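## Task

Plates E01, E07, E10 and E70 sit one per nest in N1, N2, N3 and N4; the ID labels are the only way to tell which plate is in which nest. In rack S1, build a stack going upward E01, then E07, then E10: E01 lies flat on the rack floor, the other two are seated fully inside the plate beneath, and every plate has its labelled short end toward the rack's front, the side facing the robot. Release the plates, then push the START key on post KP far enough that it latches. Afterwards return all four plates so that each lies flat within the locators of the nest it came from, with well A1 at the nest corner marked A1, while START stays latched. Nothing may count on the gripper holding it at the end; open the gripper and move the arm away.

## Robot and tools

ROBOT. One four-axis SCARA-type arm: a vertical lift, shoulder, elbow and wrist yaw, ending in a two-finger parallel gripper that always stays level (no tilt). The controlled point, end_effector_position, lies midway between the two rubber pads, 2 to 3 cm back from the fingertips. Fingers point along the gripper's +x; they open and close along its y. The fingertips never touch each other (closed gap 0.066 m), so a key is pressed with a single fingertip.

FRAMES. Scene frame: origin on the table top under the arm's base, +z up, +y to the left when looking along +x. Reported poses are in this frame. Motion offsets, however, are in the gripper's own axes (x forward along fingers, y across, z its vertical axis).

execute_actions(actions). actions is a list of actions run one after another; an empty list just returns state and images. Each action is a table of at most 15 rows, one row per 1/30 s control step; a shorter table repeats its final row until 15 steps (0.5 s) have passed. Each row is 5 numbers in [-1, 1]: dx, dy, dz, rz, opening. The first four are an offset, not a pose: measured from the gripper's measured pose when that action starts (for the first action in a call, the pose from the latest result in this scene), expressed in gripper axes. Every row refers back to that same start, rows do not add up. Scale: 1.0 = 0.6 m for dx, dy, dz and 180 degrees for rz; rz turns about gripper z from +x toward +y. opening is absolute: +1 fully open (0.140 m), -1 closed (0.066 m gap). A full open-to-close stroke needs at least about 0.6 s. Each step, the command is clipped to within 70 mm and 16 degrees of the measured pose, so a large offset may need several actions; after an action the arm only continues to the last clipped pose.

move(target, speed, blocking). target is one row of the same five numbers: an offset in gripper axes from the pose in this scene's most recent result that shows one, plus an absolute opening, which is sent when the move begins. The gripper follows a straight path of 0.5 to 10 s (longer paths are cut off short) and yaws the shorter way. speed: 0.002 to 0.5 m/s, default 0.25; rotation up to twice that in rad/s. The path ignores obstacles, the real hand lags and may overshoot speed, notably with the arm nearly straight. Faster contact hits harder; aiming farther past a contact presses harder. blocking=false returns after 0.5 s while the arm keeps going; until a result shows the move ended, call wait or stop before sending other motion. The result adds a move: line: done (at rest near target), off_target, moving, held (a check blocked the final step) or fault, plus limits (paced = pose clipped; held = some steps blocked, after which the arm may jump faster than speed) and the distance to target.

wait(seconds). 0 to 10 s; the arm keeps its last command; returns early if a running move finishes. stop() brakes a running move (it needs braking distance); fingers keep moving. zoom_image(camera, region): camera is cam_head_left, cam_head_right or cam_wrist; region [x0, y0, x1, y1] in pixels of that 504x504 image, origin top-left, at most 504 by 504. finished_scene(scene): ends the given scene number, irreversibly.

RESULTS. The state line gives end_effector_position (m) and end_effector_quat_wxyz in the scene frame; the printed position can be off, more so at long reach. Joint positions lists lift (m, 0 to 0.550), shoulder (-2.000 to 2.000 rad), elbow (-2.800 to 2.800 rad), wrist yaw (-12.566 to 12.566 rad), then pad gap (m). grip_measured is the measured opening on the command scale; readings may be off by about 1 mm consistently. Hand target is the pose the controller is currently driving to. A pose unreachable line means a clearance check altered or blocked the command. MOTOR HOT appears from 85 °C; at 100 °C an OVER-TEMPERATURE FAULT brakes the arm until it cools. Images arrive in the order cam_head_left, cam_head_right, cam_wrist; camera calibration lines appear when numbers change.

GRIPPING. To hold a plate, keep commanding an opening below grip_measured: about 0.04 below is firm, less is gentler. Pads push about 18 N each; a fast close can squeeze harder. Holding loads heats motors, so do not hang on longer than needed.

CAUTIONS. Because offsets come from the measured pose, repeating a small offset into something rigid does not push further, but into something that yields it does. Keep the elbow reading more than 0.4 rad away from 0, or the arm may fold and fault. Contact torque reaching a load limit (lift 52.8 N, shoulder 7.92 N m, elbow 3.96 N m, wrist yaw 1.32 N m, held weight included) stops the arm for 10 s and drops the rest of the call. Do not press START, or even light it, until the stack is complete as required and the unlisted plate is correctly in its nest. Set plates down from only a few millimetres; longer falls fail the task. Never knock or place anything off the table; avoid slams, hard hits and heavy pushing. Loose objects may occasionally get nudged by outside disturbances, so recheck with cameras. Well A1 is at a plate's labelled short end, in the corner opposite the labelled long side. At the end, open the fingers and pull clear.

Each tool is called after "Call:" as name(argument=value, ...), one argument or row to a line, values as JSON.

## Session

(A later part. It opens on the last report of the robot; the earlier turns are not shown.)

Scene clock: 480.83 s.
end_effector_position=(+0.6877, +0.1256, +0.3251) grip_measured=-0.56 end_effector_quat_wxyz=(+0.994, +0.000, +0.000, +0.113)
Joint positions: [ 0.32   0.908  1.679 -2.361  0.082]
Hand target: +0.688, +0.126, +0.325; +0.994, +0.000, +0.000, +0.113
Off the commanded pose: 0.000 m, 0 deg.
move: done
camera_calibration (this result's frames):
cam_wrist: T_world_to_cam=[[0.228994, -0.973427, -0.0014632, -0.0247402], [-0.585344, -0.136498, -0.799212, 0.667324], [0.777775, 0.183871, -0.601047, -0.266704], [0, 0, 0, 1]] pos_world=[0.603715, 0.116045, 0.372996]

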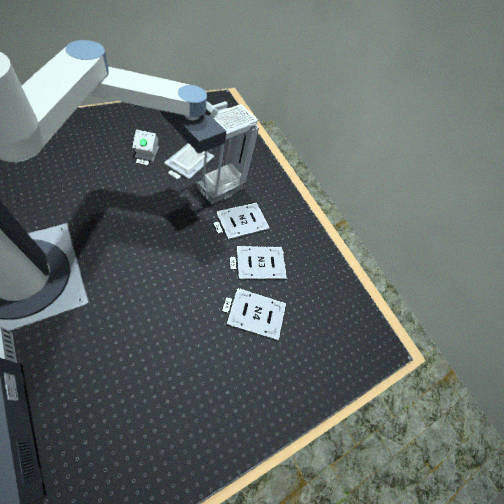

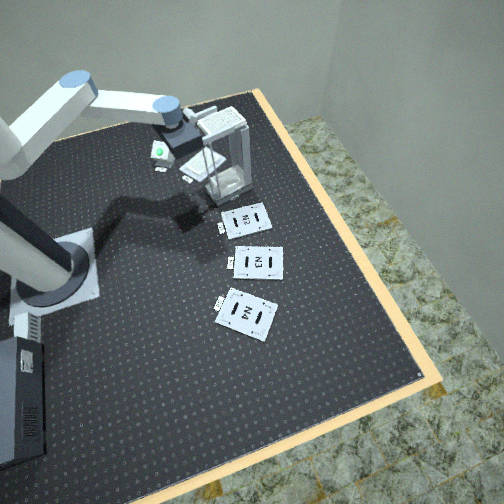

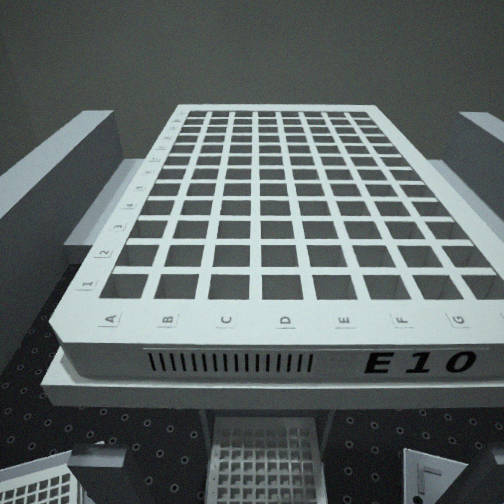

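Call:
move(
  target=[-0.0539, -0.2708, 0, -0.0908, -0.62],
  speed=0.3,
)

Call:
move(
  target=[0, 0, -0.468, 0, -0.62],
  speed=0.3,
)

Call:
zoom_image(
  camera="cam_wrist",
  region=[0, 330, 504, 504],
)

Scene clock: 486.63 s.
end_effector_position=(+0.6926, -0.0401, +0.3251) grip_measured=-0.56 end_effector_quat_wxyz=(+1.000, +0.000, +0.000, -0.030)
Joint positions: [ 0.32   0.6    1.628 -2.289  0.082]
Hand target: +0.693, -0.040, +0.325; +1.000, +0.000, +0.000, -0.030
Off the commanded pose: 0.000 m, 0 deg.
move: done
camera_calibration (this result's frames):
cam_wrist: T_world_to_cam=[[-0.0545896, -0.998508, -0.0014632, 0.00822593], [-0.600088, 0.0339786, -0.799212, 0.664591], [0.798069, -0.0427506, -0.601047, -0.263155], [0, 0, 0, 1]] pos_world=[0.609278, -0.0256183, 0.372993]

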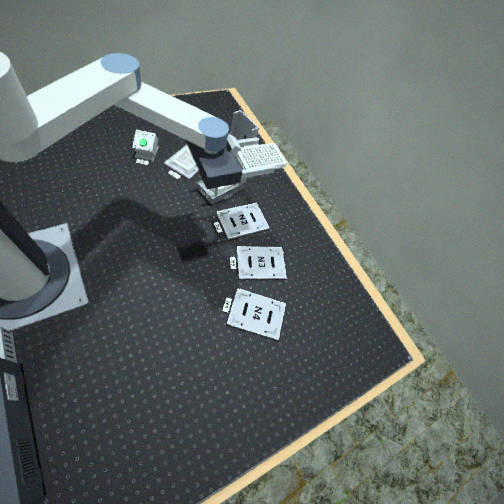

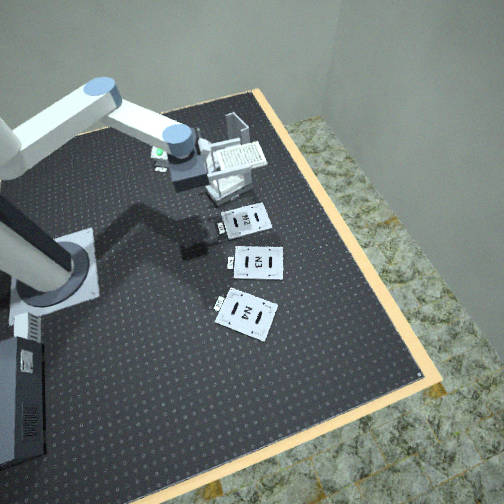

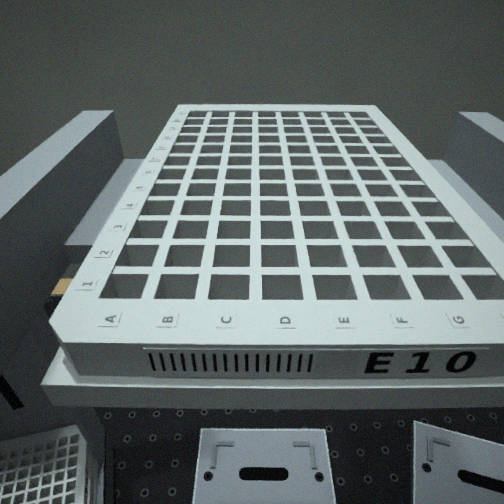

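Scene clock: 488.03 s.
end_effector_position=(+0.6925, -0.0401, +0.0442) grip_measured=-0.56 end_effector_quat_wxyz=(+1.000, +0.000, +0.000, -0.030)
Joint positions: [ 0.039  0.6    1.628 -2.289  0.082]
Hand target: +0.693, -0.040, +0.044; +1.000, +0.000, +0.000, -0.030
Off the commanded pose: 0.000 m, 0 deg.
move: done
camera_calibration (this result's frames):
cam_wrist: T_world_to_cam=[[-0.0546355, -0.998505, -0.0014632, 0.00783626], [-0.600086, 0.0340062, -0.799212, 0.440109], [0.798067, -0.0427873, -0.601047, -0.431965], [0, 0, 0, 1]] pos_world=[0.609268, -0.0256245, 0.0921207]

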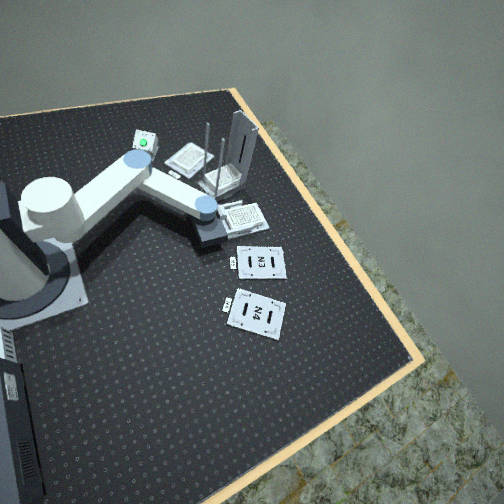

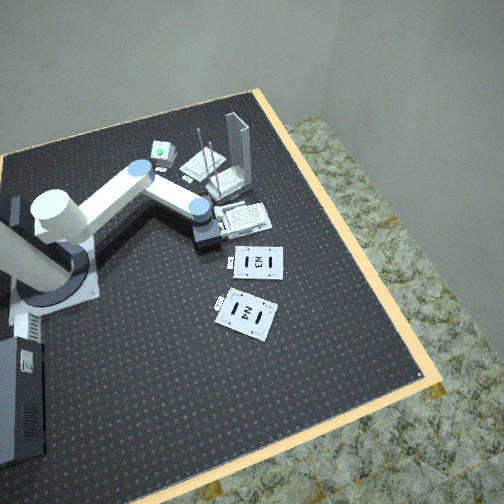

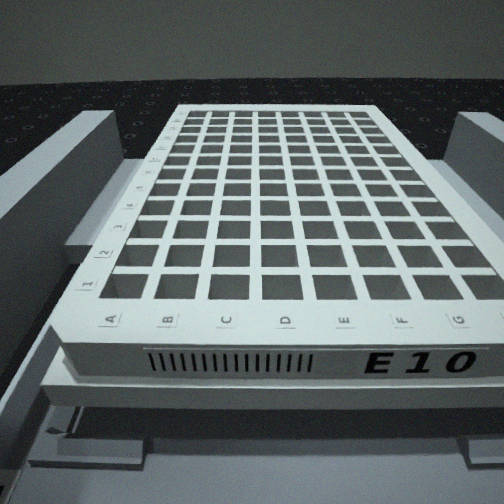

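Region (0, 330, 504, 504) of cam_wrist's 504x504 image, scaled by 1.000; it fills the top 174 rows of this view, and the rest is white.

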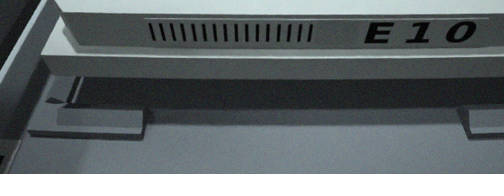

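Call:
move(
  target=[-0.0001, 0.0002, -0.0183, 0, -0.62],
  speed=0.015,
)

Call:
zoom_image(
  camera="cam_wrist",
  region=[0, 280, 252, 440],
)

Scene clock: 491.00 s.
end_effector_position=(+0.6925, -0.0400, +0.0336) grip_measured=-0.56 end_effector_quat_wxyz=(+1.000, +0.000, +0.000, -0.030)
Joint positions: [ 0.029  0.601  1.628 -2.289  0.082]
Hand target: +0.692, -0.040, +0.033; +1.000, +0.000, +0.000, -0.030
Off the commanded pose: 0.000 m, 0 deg.
move: done
camera_calibration (this result's frames):
cam_wrist: T_world_to_cam=[[-0.0545204, -0.998512, -0.0014632, 0.00785095], [-0.60009, 0.0339371, -0.799212, 0.431619], [0.798072, -0.0426953, -0.601047, -0.438301], [0, 0, 0, 1]] pos_world=[0.609235, -0.025522, 0.0815269]

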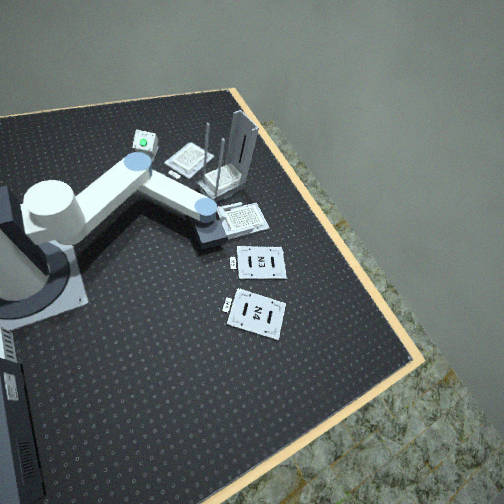

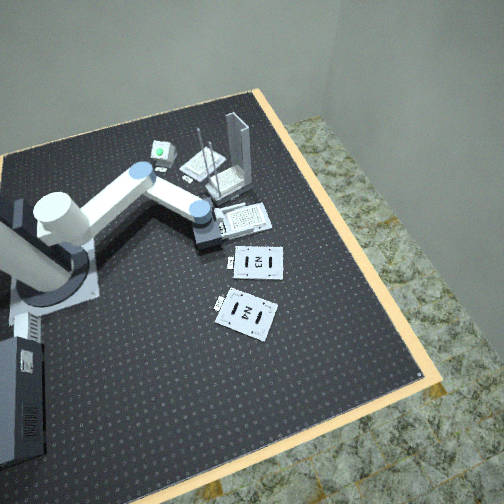

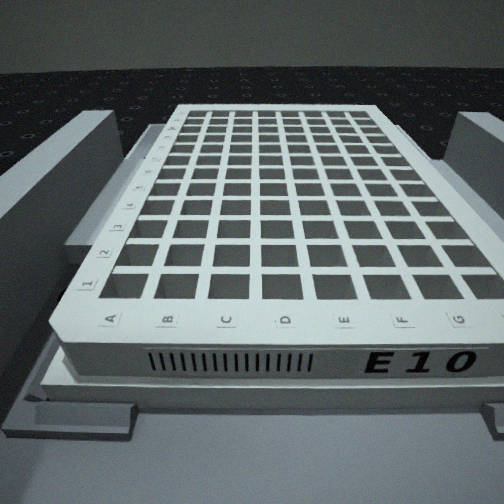

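Region (0, 280, 252, 440) of cam_wrist's 504x504 image, scaled by 2.000, with more detail than that image has; it fills the top 320 rows of this view, and the rest is white.

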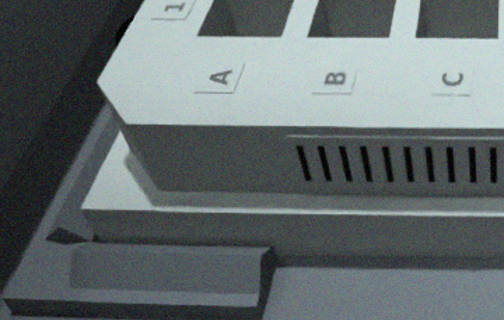

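Call:
execute_actions(
  actions=[
    [[0,0,0.0005,0,-0.5],[0,0,0.0005,0,-0.45],[0,0,0.0005,0,-0.4],[0,0,0.0005,0,-0.3],[0,0,0.0005,0,-0.2],[0,0,0.0005,0,-0.1],[0,0,0.0005,0,0.0]],
  ],
)

Call:
move(
  target=[-0.178, 0, 0.071, 0, 0.0],
  speed=0.3,
)

Call:
zoom_image(
  camera="cam_wrist",
  region=[120, 100, 440, 300],
)

Scene clock: 494.63 s.
end_effector_position=(+0.6925, -0.0400, +0.0340) grip_measured=+0.00 end_effector_quat_wxyz=(+1.000, +0.000, +0.000, -0.030)
Joint positions: [ 0.029  0.601  1.628 -2.289  0.103]
Hand target: +0.693, -0.040, +0.034; +1.000, +0.000, +0.000, -0.030
Off the commanded pose: 0.000 m, 0 deg.
camera_calibration (this result's frames):
cam_wrist: T_world_to_cam=[[-0.0545353, -0.998511, -0.0014632, 0.00785954], [-0.60009, 0.033946, -0.799212, 0.431906], [0.798072, -0.0427073, -0.601047, -0.438087], [0, 0, 0, 1]] pos_world=[0.609236, -0.0255232, 0.0818855]

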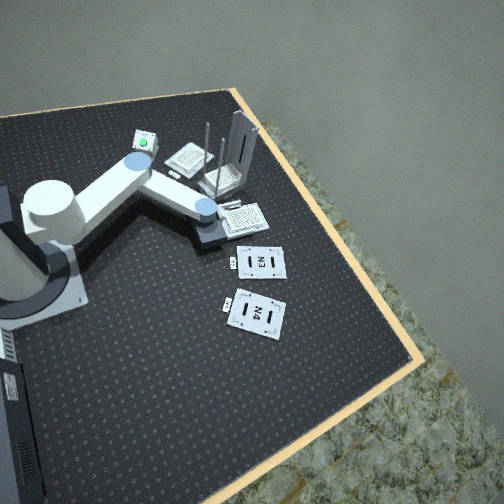

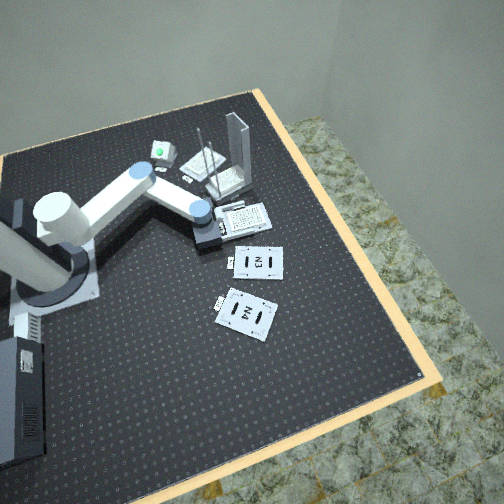

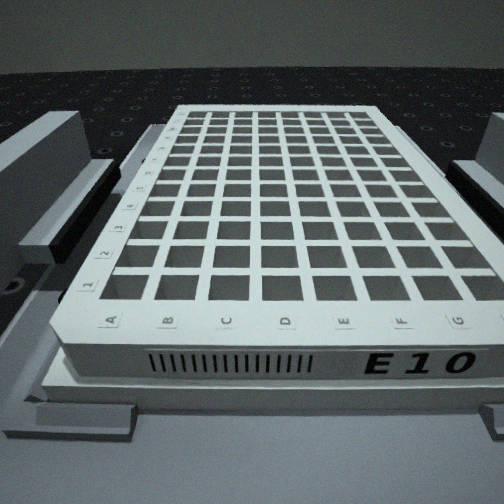

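Scene clock: 495.47 s.
end_effector_position=(+0.5858, -0.0337, +0.0766) grip_measured=+0.00 end_effector_quat_wxyz=(+1.000, +0.000, +0.000, -0.030)
Joint positions: [ 0.072  0.806  1.092 -1.959  0.103]
Hand target: +0.586, -0.034, +0.077; +1.000, +0.000, +0.000, -0.030
Off the commanded pose: 0.000 m, 0 deg.
move: done
camera_calibration (this result's frames):
cam_wrist: T_world_to_cam=[[-0.0548606, -0.998493, -0.0014632, 0.00862802], [-0.600078, 0.0341415, -0.799212, 0.401763], [0.798058, -0.0429673, -0.601047, -0.327033], [0, 0, 0, 1]] pos_world=[0.502554, -0.0191535, 0.124544]

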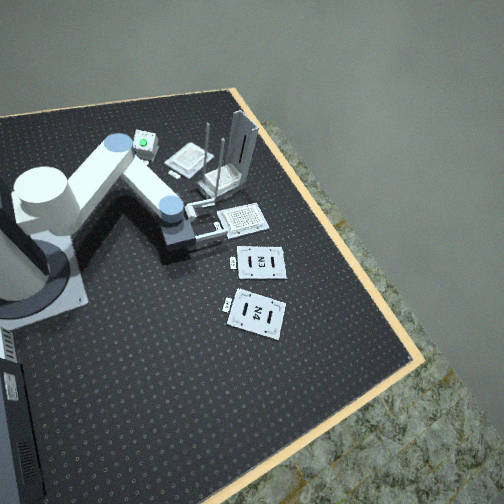

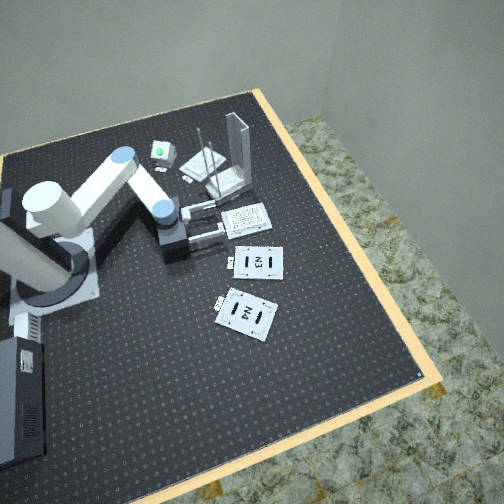

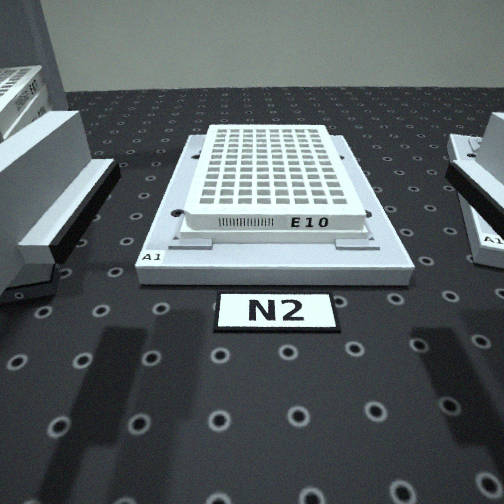

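Region (120, 100, 440, 300) of cam_wrist's 504x504 image, scaled by 1.575, with more detail than that image has; it fills the top 315 rows of this view, and the rest is white.

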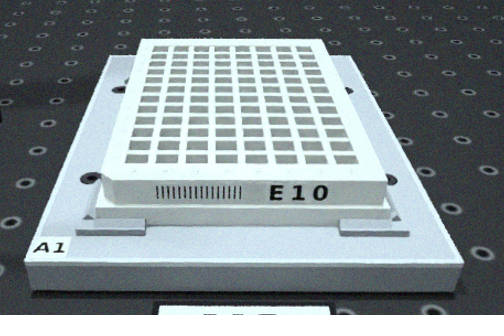

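Call:
move(
  target=[-0.0094, 0.227, 0.0003, 0.0906, 0.0],
  speed=0.35,
)

Call:
move(
  target=[0.17, 0, 0, 0, 0.0],
  speed=0.2,
)

Call:
zoom_image(
  camera="cam_wrist",
  region=[0, 280, 252, 440],
)

Scene clock: 500.03 s.
end_effector_position=(+0.5884, +0.1027, +0.0768) grip_measured=+0.00 end_effector_quat_wxyz=(+0.994, +0.000, +0.000, +0.112)
Joint positions: [ 0.072  1.128  1.156 -2.059  0.103]
Hand target: +0.588, +0.103, +0.077; +0.994, +0.000, +0.000, +0.112
Off the commanded pose: 0.000 m, 0 deg.
move: done
camera_calibration (this result's frames):
cam_wrist: T_world_to_cam=[[0.2284, -0.973566, -0.0014632, -0.0242351], [-0.585427, -0.136141, -0.799212, 0.407595], [0.777887, 0.183397, -0.601047, -0.334502], [0, 0, 0, 1]] pos_world=[0.504357, 0.0932426, 0.124668]

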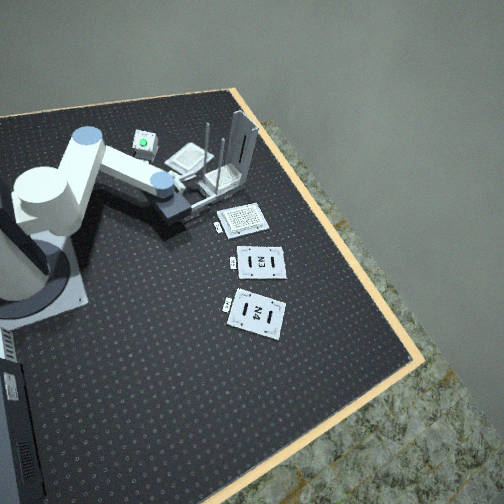

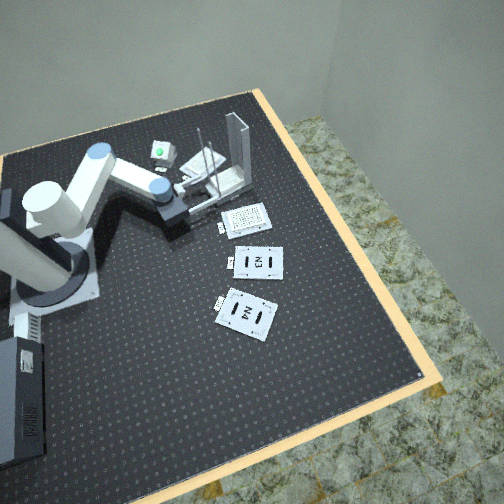

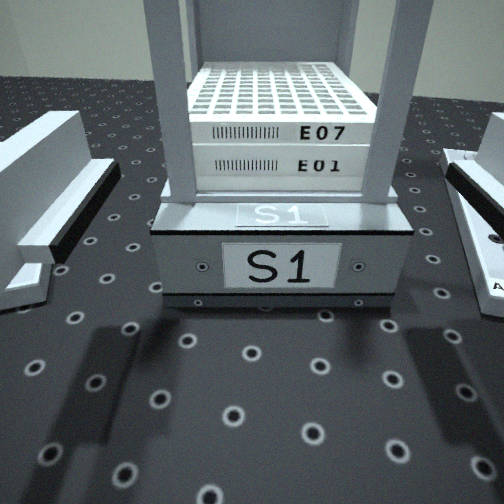

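Scene clock: 500.93 s.
end_effector_position=(+0.6878, +0.1255, +0.0768) grip_measured=+0.00 end_effector_quat_wxyz=(+0.994, +0.000, +0.000, +0.112)
Joint positions: [ 0.072  0.908  1.679 -2.362  0.103]
Hand target: +0.688, +0.126, +0.077; +0.994, +0.000, +0.000, +0.112
Off the commanded pose: 0.000 m, 0 deg.
move: done
camera_calibration (this result's frames):
cam_wrist: T_world_to_cam=[[0.228648, -0.973508, -0.0014632, -0.0249257], [-0.585393, -0.13629, -0.799212, 0.468932], [0.77784, 0.183595, -0.601047, -0.416055], [0, 0, 0, 1]] pos_world=[0.603833, 0.116031, 0.124671]

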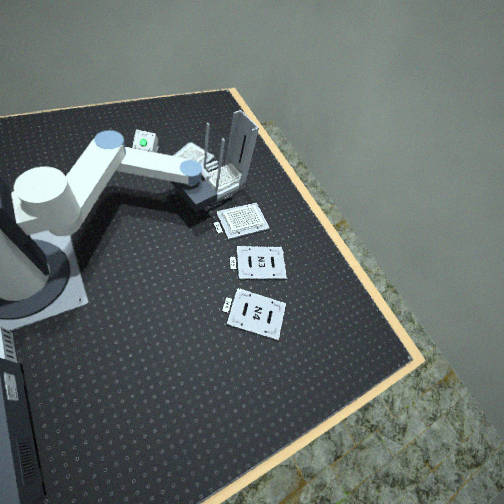

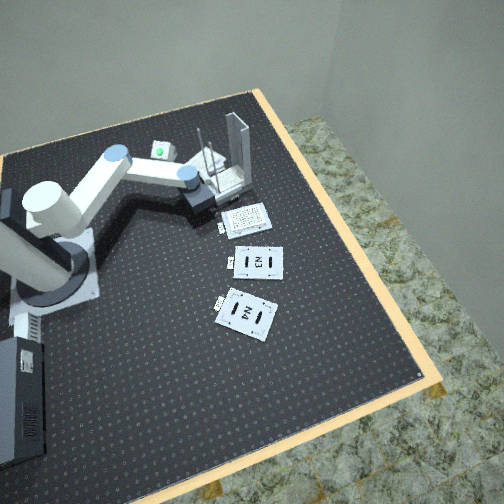

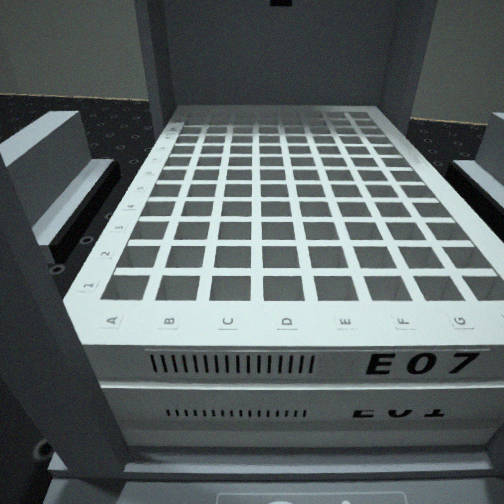

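Region (0, 280, 252, 440) of cam_wrist's 504x504 image, scaled by 2.000, with more detail than that image has; it fills the top 320 rows of this view, and the rest is white.

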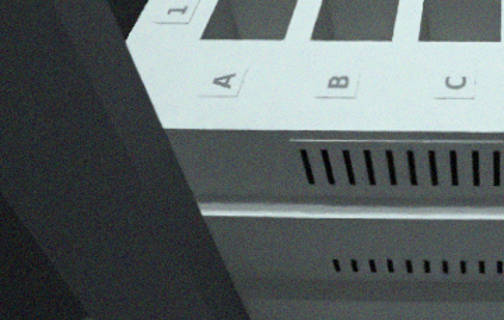

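Call:
execute_actions(
  actions=[
    [[0,-0.0003,0,0,-0.1],[0,-0.0003,0,0,-0.2],[0,-0.0003,0,0,-0.3],[0,-0.0003,0,0,-0.4],[0,-0.0003,0,0,-0.45],[0,-0.0003,0,0,-0.45],[0,-0.0003,0,0,-0.45],[0,-0.0003,0,0,-0.45],[0,-0.0003,0,0,-0.47],[0,-0.0003,0,0,-0.49],[0,-0.0003,0,0,-0.51],[0,-0.0003,0,0,-0.53],[0,-0.0003,0,0,-0.54],[0,-0.0003,0,0,-0.55],[0,-0.0003,0,0,-0.56]],
    [[0,0,0,0,-0.57],[0,0,0,0,-0.58],[0,0,0,0,-0.59],[0,0,0,0,-0.60],[0,0,0,0,-0.61],[0,0,0,0,-0.62]],
  ],
)

Call:
move(
  target=[0, 0, 0.4137, 0, -0.62],
  speed=0.25,
)

Call:
zoom_image(
  camera="cam_wrist",
  region=[0, 280, 252, 440],
)

Scene clock: 507.87 s.
end_effector_position=(+0.6879, +0.1253, +0.0768) grip_measured=-0.56 end_effector_quat_wxyz=(+0.994, +0.000, +0.000, +0.112)
Joint positions: [ 0.072  0.907  1.679 -2.361  0.082]
Hand target: +0.688, +0.125, +0.077; +0.994, +0.000, +0.000, +0.112
Off the commanded pose: 0.000 m, 0 deg.
camera_calibration (this result's frames):
cam_wrist: T_world_to_cam=[[0.228526, -0.973537, -0.0014632, -0.0250385], [-0.58541, -0.136217, -0.799212, 0.468935], [0.777863, 0.183497, -0.601047, -0.416058], [0, 0, 0, 1]] pos_world=[0.603877, 0.115846, 0.124671]

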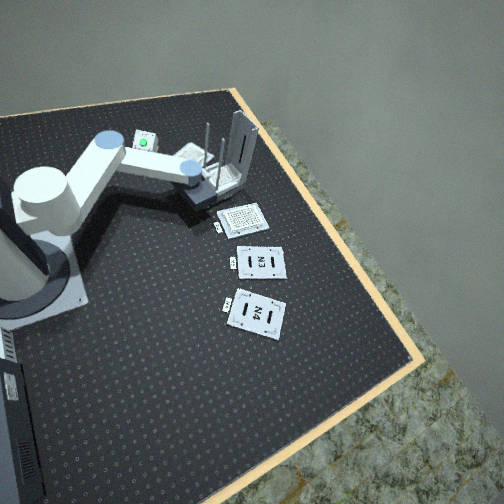

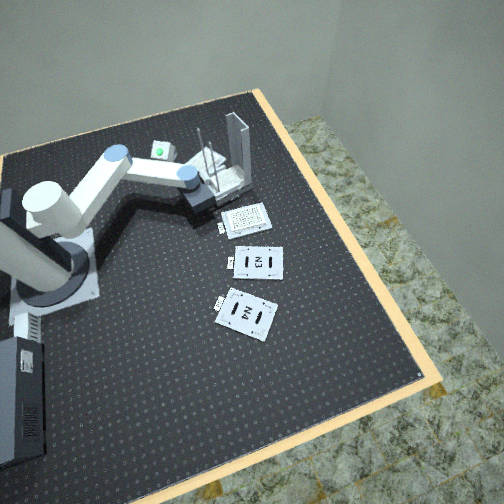

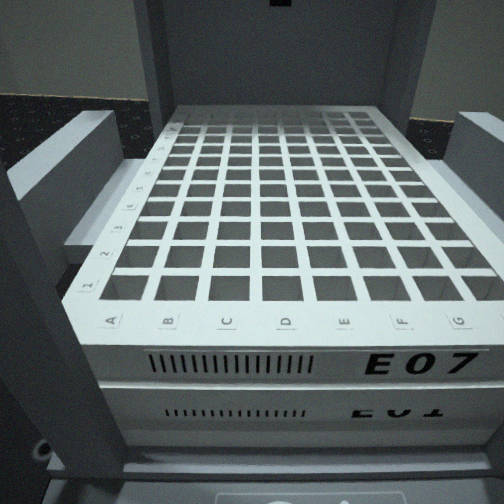

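Scene clock: 509.27 s.
end_effector_position=(+0.6879, +0.1254, +0.3250) grip_measured=-0.56 end_effector_quat_wxyz=(+0.994, +0.000, +0.000, +0.112)
Joint positions: [ 0.32   0.907  1.679 -2.361  0.082]
Hand target: +0.688, +0.125, +0.325; +0.994, +0.000, +0.000, +0.112
Off the commanded pose: 0.000 m, 0 deg.
move: done
camera_calibration (this result's frames):
cam_wrist: T_world_to_cam=[[0.228583, -0.973523, -0.0014632, -0.0246969], [-0.585402, -0.136251, -0.799212, 0.667356], [0.777852, 0.183543, -0.601047, -0.266843], [0, 0, 0, 1]] pos_world=[0.603882, 0.115862, 0.372938]

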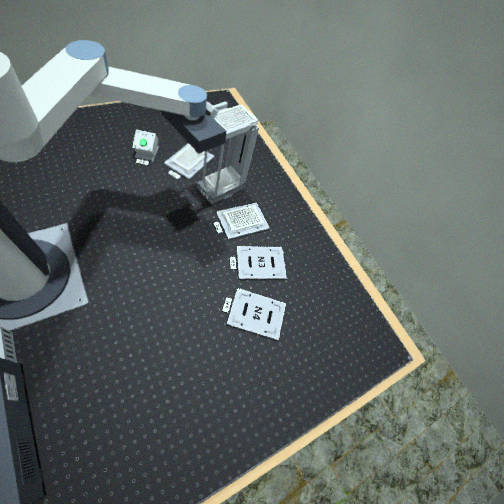

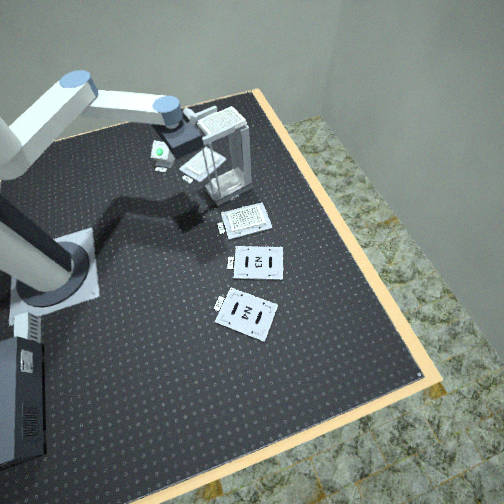

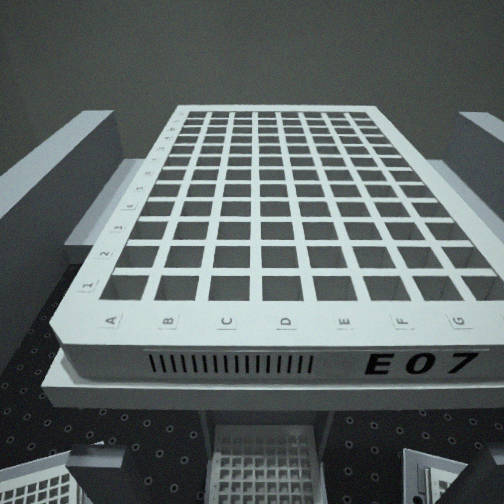

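Region (0, 280, 252, 440) of cam_wrist's 504x504 image, scaled by 2.000, with more detail than that image has; it fills the top 320 rows of this view, and the rest is white.

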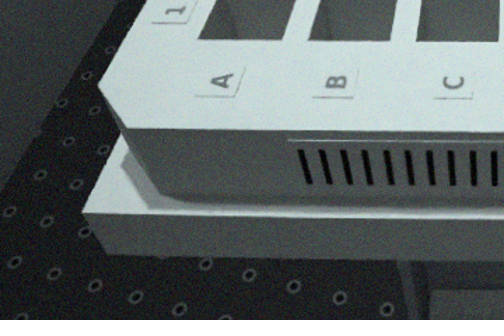

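Call:
execute_actions(
  actions=[],
)

Scene clock: 519.77 s.
end_effector_position=(+0.6879, +0.1254, +0.3250) grip_measured=-0.56 end_effector_quat_wxyz=(+0.994, +0.000, +0.000, +0.112)
Joint positions: [ 0.32   0.907  1.679 -2.361  0.082]
Hand target: +0.688, +0.125, +0.325; +0.994, +0.000, +0.000, +0.112
Off the commanded pose: 0.000 m, 0 deg.
camera_calibration (this result's frames):
cam_wrist: T_world_to_cam=[[0.228583, -0.973523, -0.0014632, -0.0246967], [-0.585402, -0.136251, -0.799212, 0.667355], [0.777852, 0.183543, -0.601047, -0.266844], [0, 0, 0, 1]] pos_world=[0.603882, 0.115862, 0.372936]

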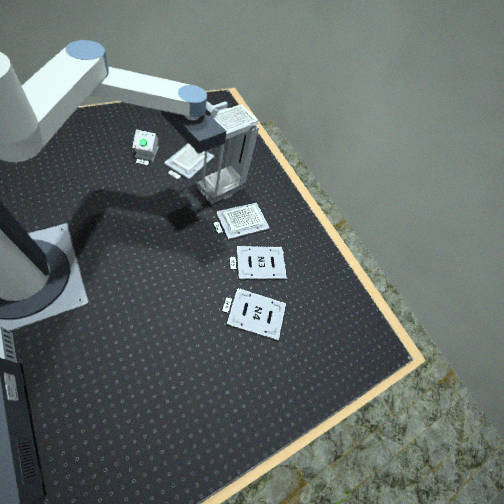

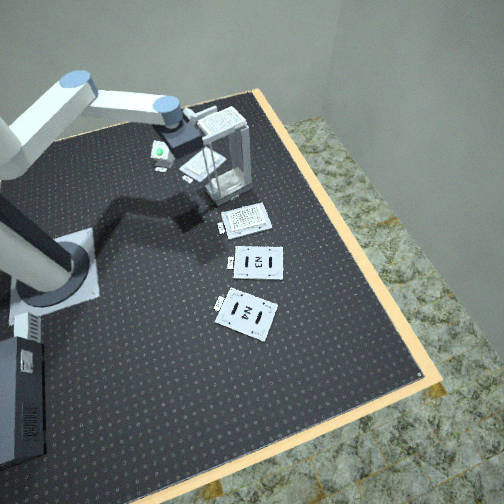

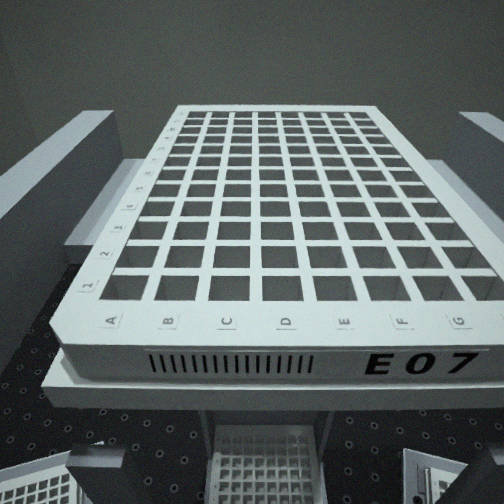

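Call:
move(
  target=[-0.0625, -0.2514, 0, -0.0827, -0.62],
  speed=0.3,
)

Scene clock: 523.70 s.
end_effector_position=(+0.6850, -0.0302, +0.3250) grip_measured=-0.56 end_effector_quat_wxyz=(+1.000, +0.000, +0.000, -0.018)
Joint positions: [ 0.32   0.635  1.583 -2.253  0.082]
Hand target: +0.685, -0.030, +0.325; +1.000, +0.000, +0.000, -0.017
Off the commanded pose: 0.000 m, 0 deg.
move: done
camera_calibration (this result's frames):
cam_wrist: T_world_to_cam=[[-0.0296963, -0.999558, -0.0014632, 0.000672114], [-0.600748, 0.0190178, -0.799212, 0.659687], [0.798887, -0.0228547, -0.601047, -0.256711], [0, 0, 0, 1]] pos_world=[0.601409, -0.017741, 0.372936]

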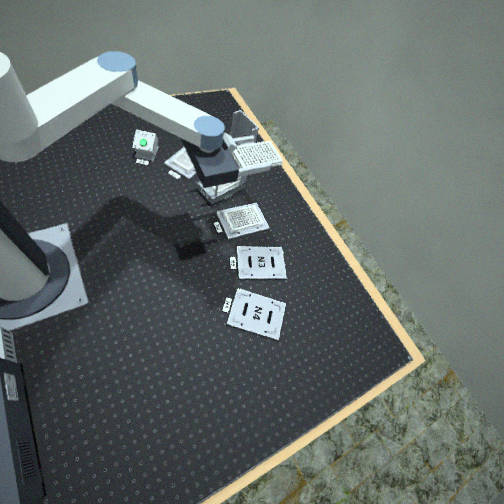

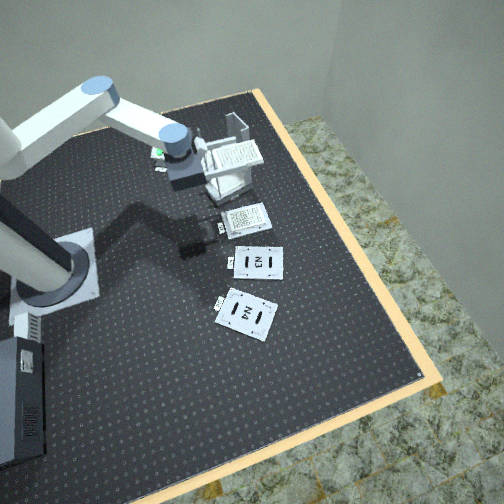

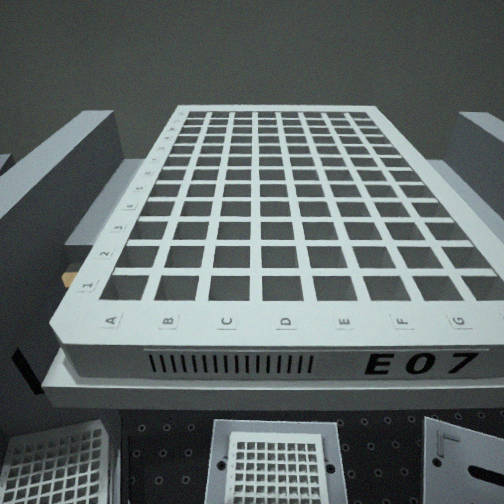

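Call:
move(
  target=[-0.15366, -0.56747, -0.455, -0.21978, -0.62],
  speed=0.35,
)

Scene clock: 528.50 s.
end_effector_position=(+0.5810, -0.3672, +0.0520) grip_measured=-0.56 end_effector_quat_wxyz=(+0.935, +0.000, +0.000, -0.355)
Joint positions: [ 0.047 -0.127  1.796 -2.395  0.082]
Hand target: +0.581, -0.367, +0.052; +0.935, +0.000, +0.000, -0.355
Off the commanded pose: 0.000 m, 0 deg.
move: done
camera_calibration (this result's frames):
cam_wrist: T_world_to_cam=[[-0.659528, -0.751678, -0.0014632, 0.117239], [-0.451024, 0.397287, -0.799212, 0.437304], [0.601332, -0.526443, -0.601047, -0.415618], [0, 0, 0, 1]] pos_world=[0.524481, -0.304409, 0.0998642]

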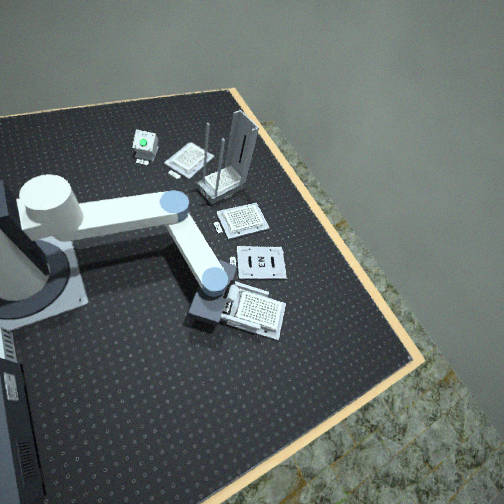

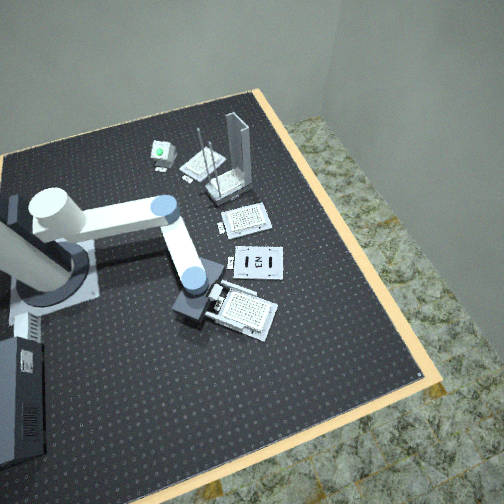

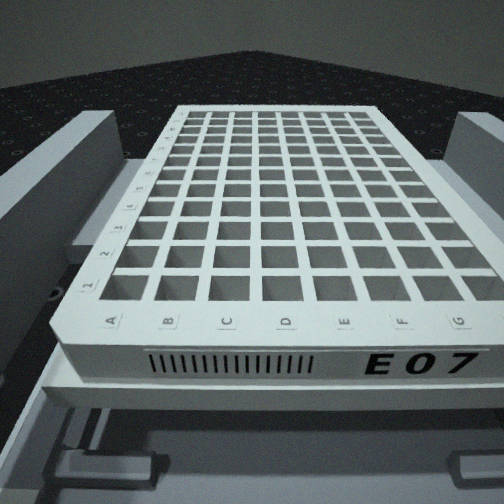

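Call:
move(
  target=[-0.00032, -0.00013, -0.0312, 0, -0.62],
  speed=0.015,
)

Scene clock: 532.90 s.
end_effector_position=(+0.5808, -0.3672, +0.0338) grip_measured=-0.56 end_effector_quat_wxyz=(+0.935, +0.000, +0.000, -0.355)
Joint positions: [ 0.029 -0.127  1.795 -2.394  0.082]
Hand target: +0.581, -0.367, +0.033; +0.935, +0.000, +0.000, -0.355
Off the commanded pose: 0.001 m, 0 deg.
move: done
camera_calibration (this result's frames):
cam_wrist: T_world_to_cam=[[-0.659702, -0.751525, -0.0014632, 0.117233], [-0.450932, 0.397392, -0.799212, 0.422635], [0.60121, -0.526582, -0.601047, -0.426401], [0, 0, 0, 1]] pos_world=[0.524275, -0.304383, 0.0816599]

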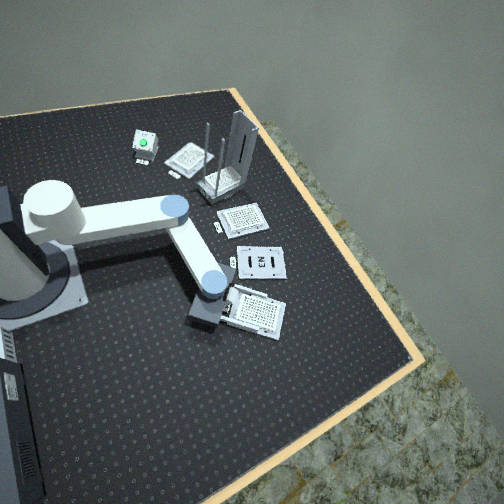

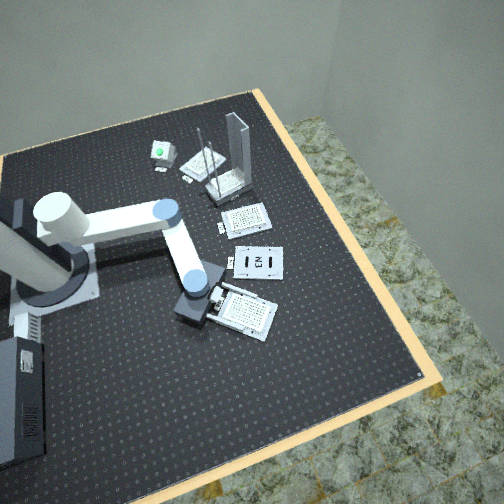

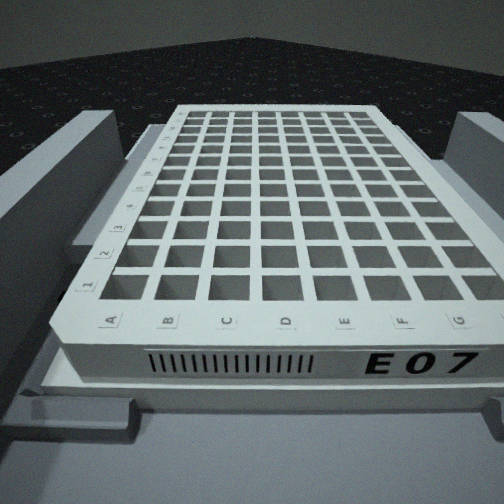

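Call:
execute_actions(
  actions=[
    [[0,0,0,0,0.0]],
    [[0,0,0.07,0,0.0]],
  ],
)

Scene clock: 538.60 s.
end_effector_position=(+0.5808, -0.3672, +0.0759) grip_measured=+0.00 end_effector_quat_wxyz=(+0.935, +0.000, +0.000, -0.355)
Joint positions: [ 0.071 -0.127  1.795 -2.394  0.103]
Hand target: +0.581, -0.367, +0.076; +0.935, +0.000, +0.000, -0.355
Off the commanded pose: 0.000 m, 0 deg.
camera_calibration (this result's frames):
cam_wrist: T_world_to_cam=[[-0.659669, -0.751555, -0.0014632, 0.117277], [-0.45095, 0.397372, -0.799212, 0.456304], [0.601234, -0.526555, -0.601047, -0.401095], [0, 0, 0, 1]] pos_world=[0.524286, -0.304381, 0.123778]

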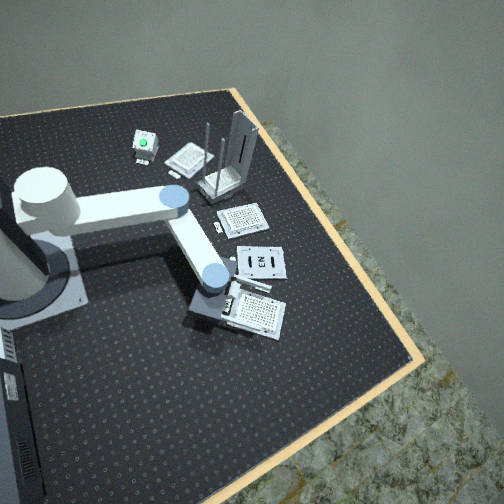

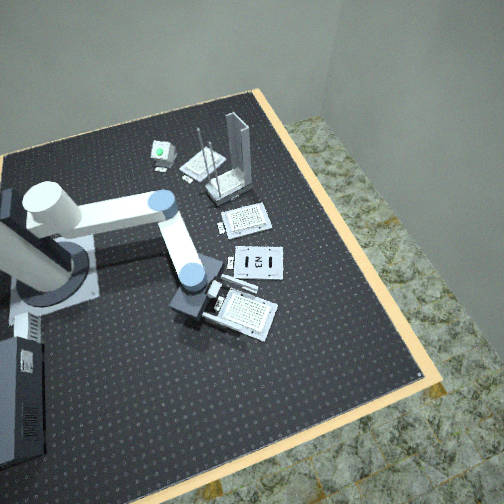

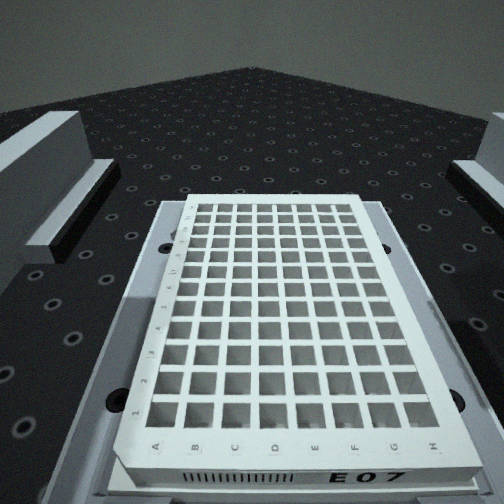

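Call:
move(
  target=[-0.5104, 0.5937, -0.02, 0.30239, 0.0],
  speed=0.4,
)

Scene clock: 546.87 s.
end_effector_position=(+0.5879, +0.1025, +0.0639) grip_measured=+0.00 end_effector_quat_wxyz=(+0.994, +0.000, +0.000, +0.112)
Joint positions: [ 0.059  1.129  1.153 -2.057  0.103]
Hand target: +0.588, +0.102, +0.064; +0.994, +0.000, +0.000, +0.112
Off the commanded pose: 0.000 m, 0 deg.
move: done
camera_calibration (this result's frames):
cam_wrist: T_world_to_cam=[[0.228202, -0.973613, -0.0014632, -0.0242483], [-0.585455, -0.136022, -0.799212, 0.397053], [0.777924, 0.183238, -0.601047, -0.341861], [0, 0, 0, 1]] pos_world=[0.503932, 0.0930414, 0.111819]

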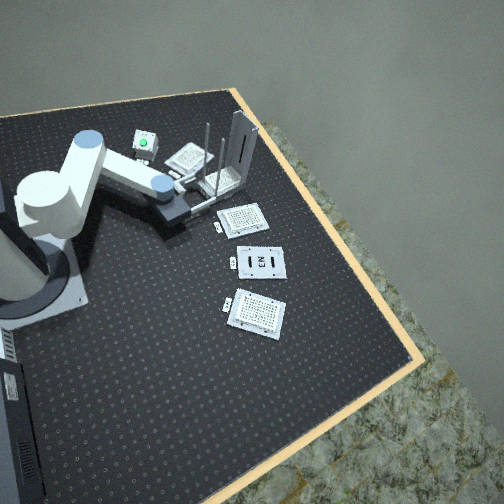

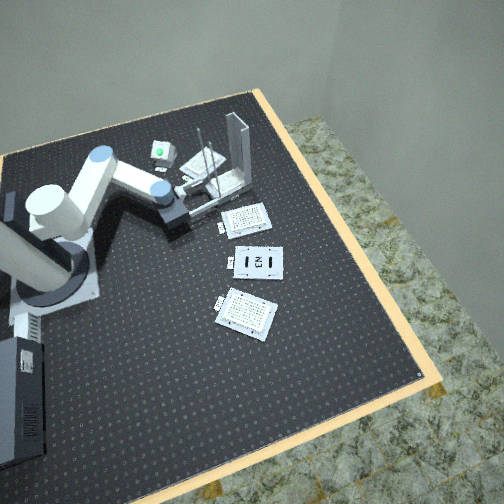

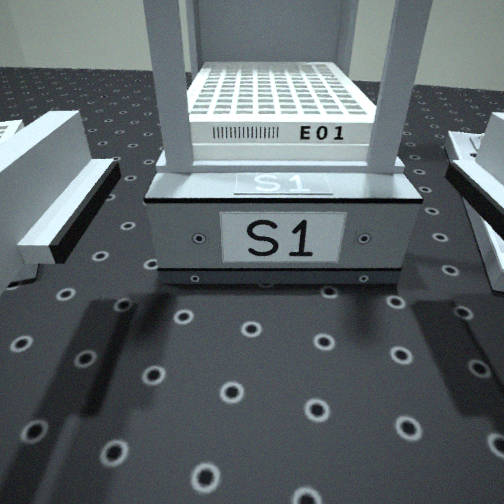

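Call:
move(
  target=[0.17063, -0.00028, 0, -0.0002, 0.0],
  speed=0.12,
)

Scene clock: 550.33 s.
end_effector_position=(+0.6878, +0.1252, +0.0639) grip_measured=+0.00 end_effector_quat_wxyz=(+0.994, +0.000, +0.000, +0.112)
Joint positions: [ 0.059  0.908  1.679 -2.362  0.103]
Hand target: +0.688, +0.125, +0.064; +0.994, +0.000, +0.000, +0.112
Off the commanded pose: 0.000 m, 0 deg.
move: done
camera_calibration (this result's frames):
cam_wrist: T_world_to_cam=[[0.227868, -0.973691, -0.0014632, -0.0246711], [-0.585502, -0.135821, -0.799212, 0.458623], [0.777987, 0.182972, -0.601047, -0.42373], [0, 0, 0, 1]] pos_world=[0.603802, 0.115799, 0.111819]

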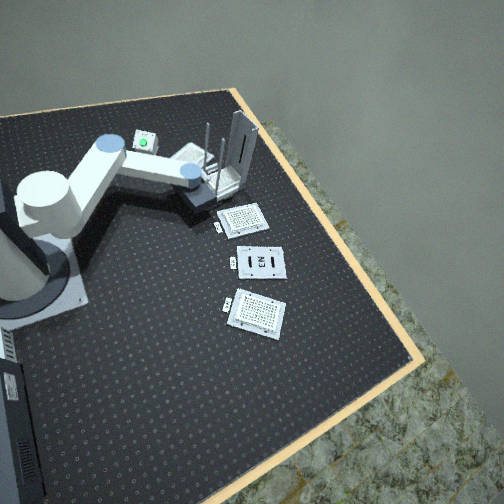

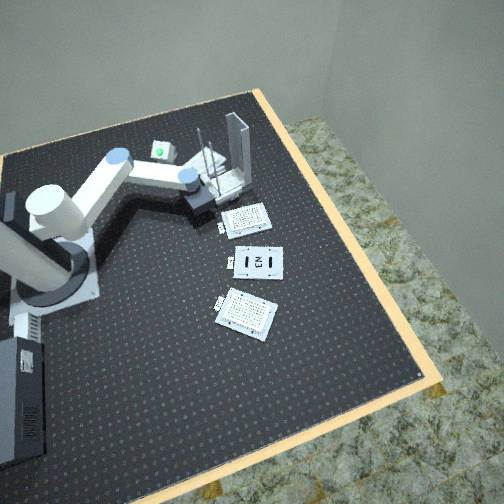

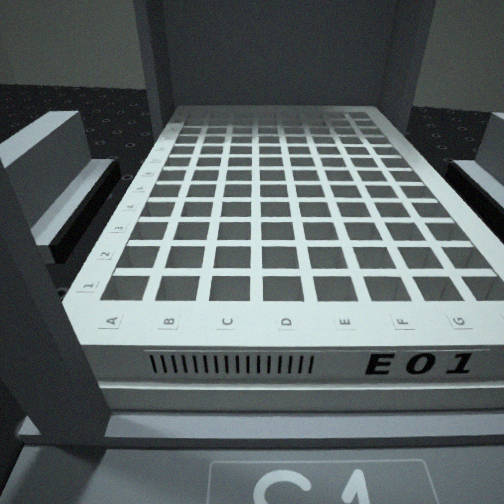

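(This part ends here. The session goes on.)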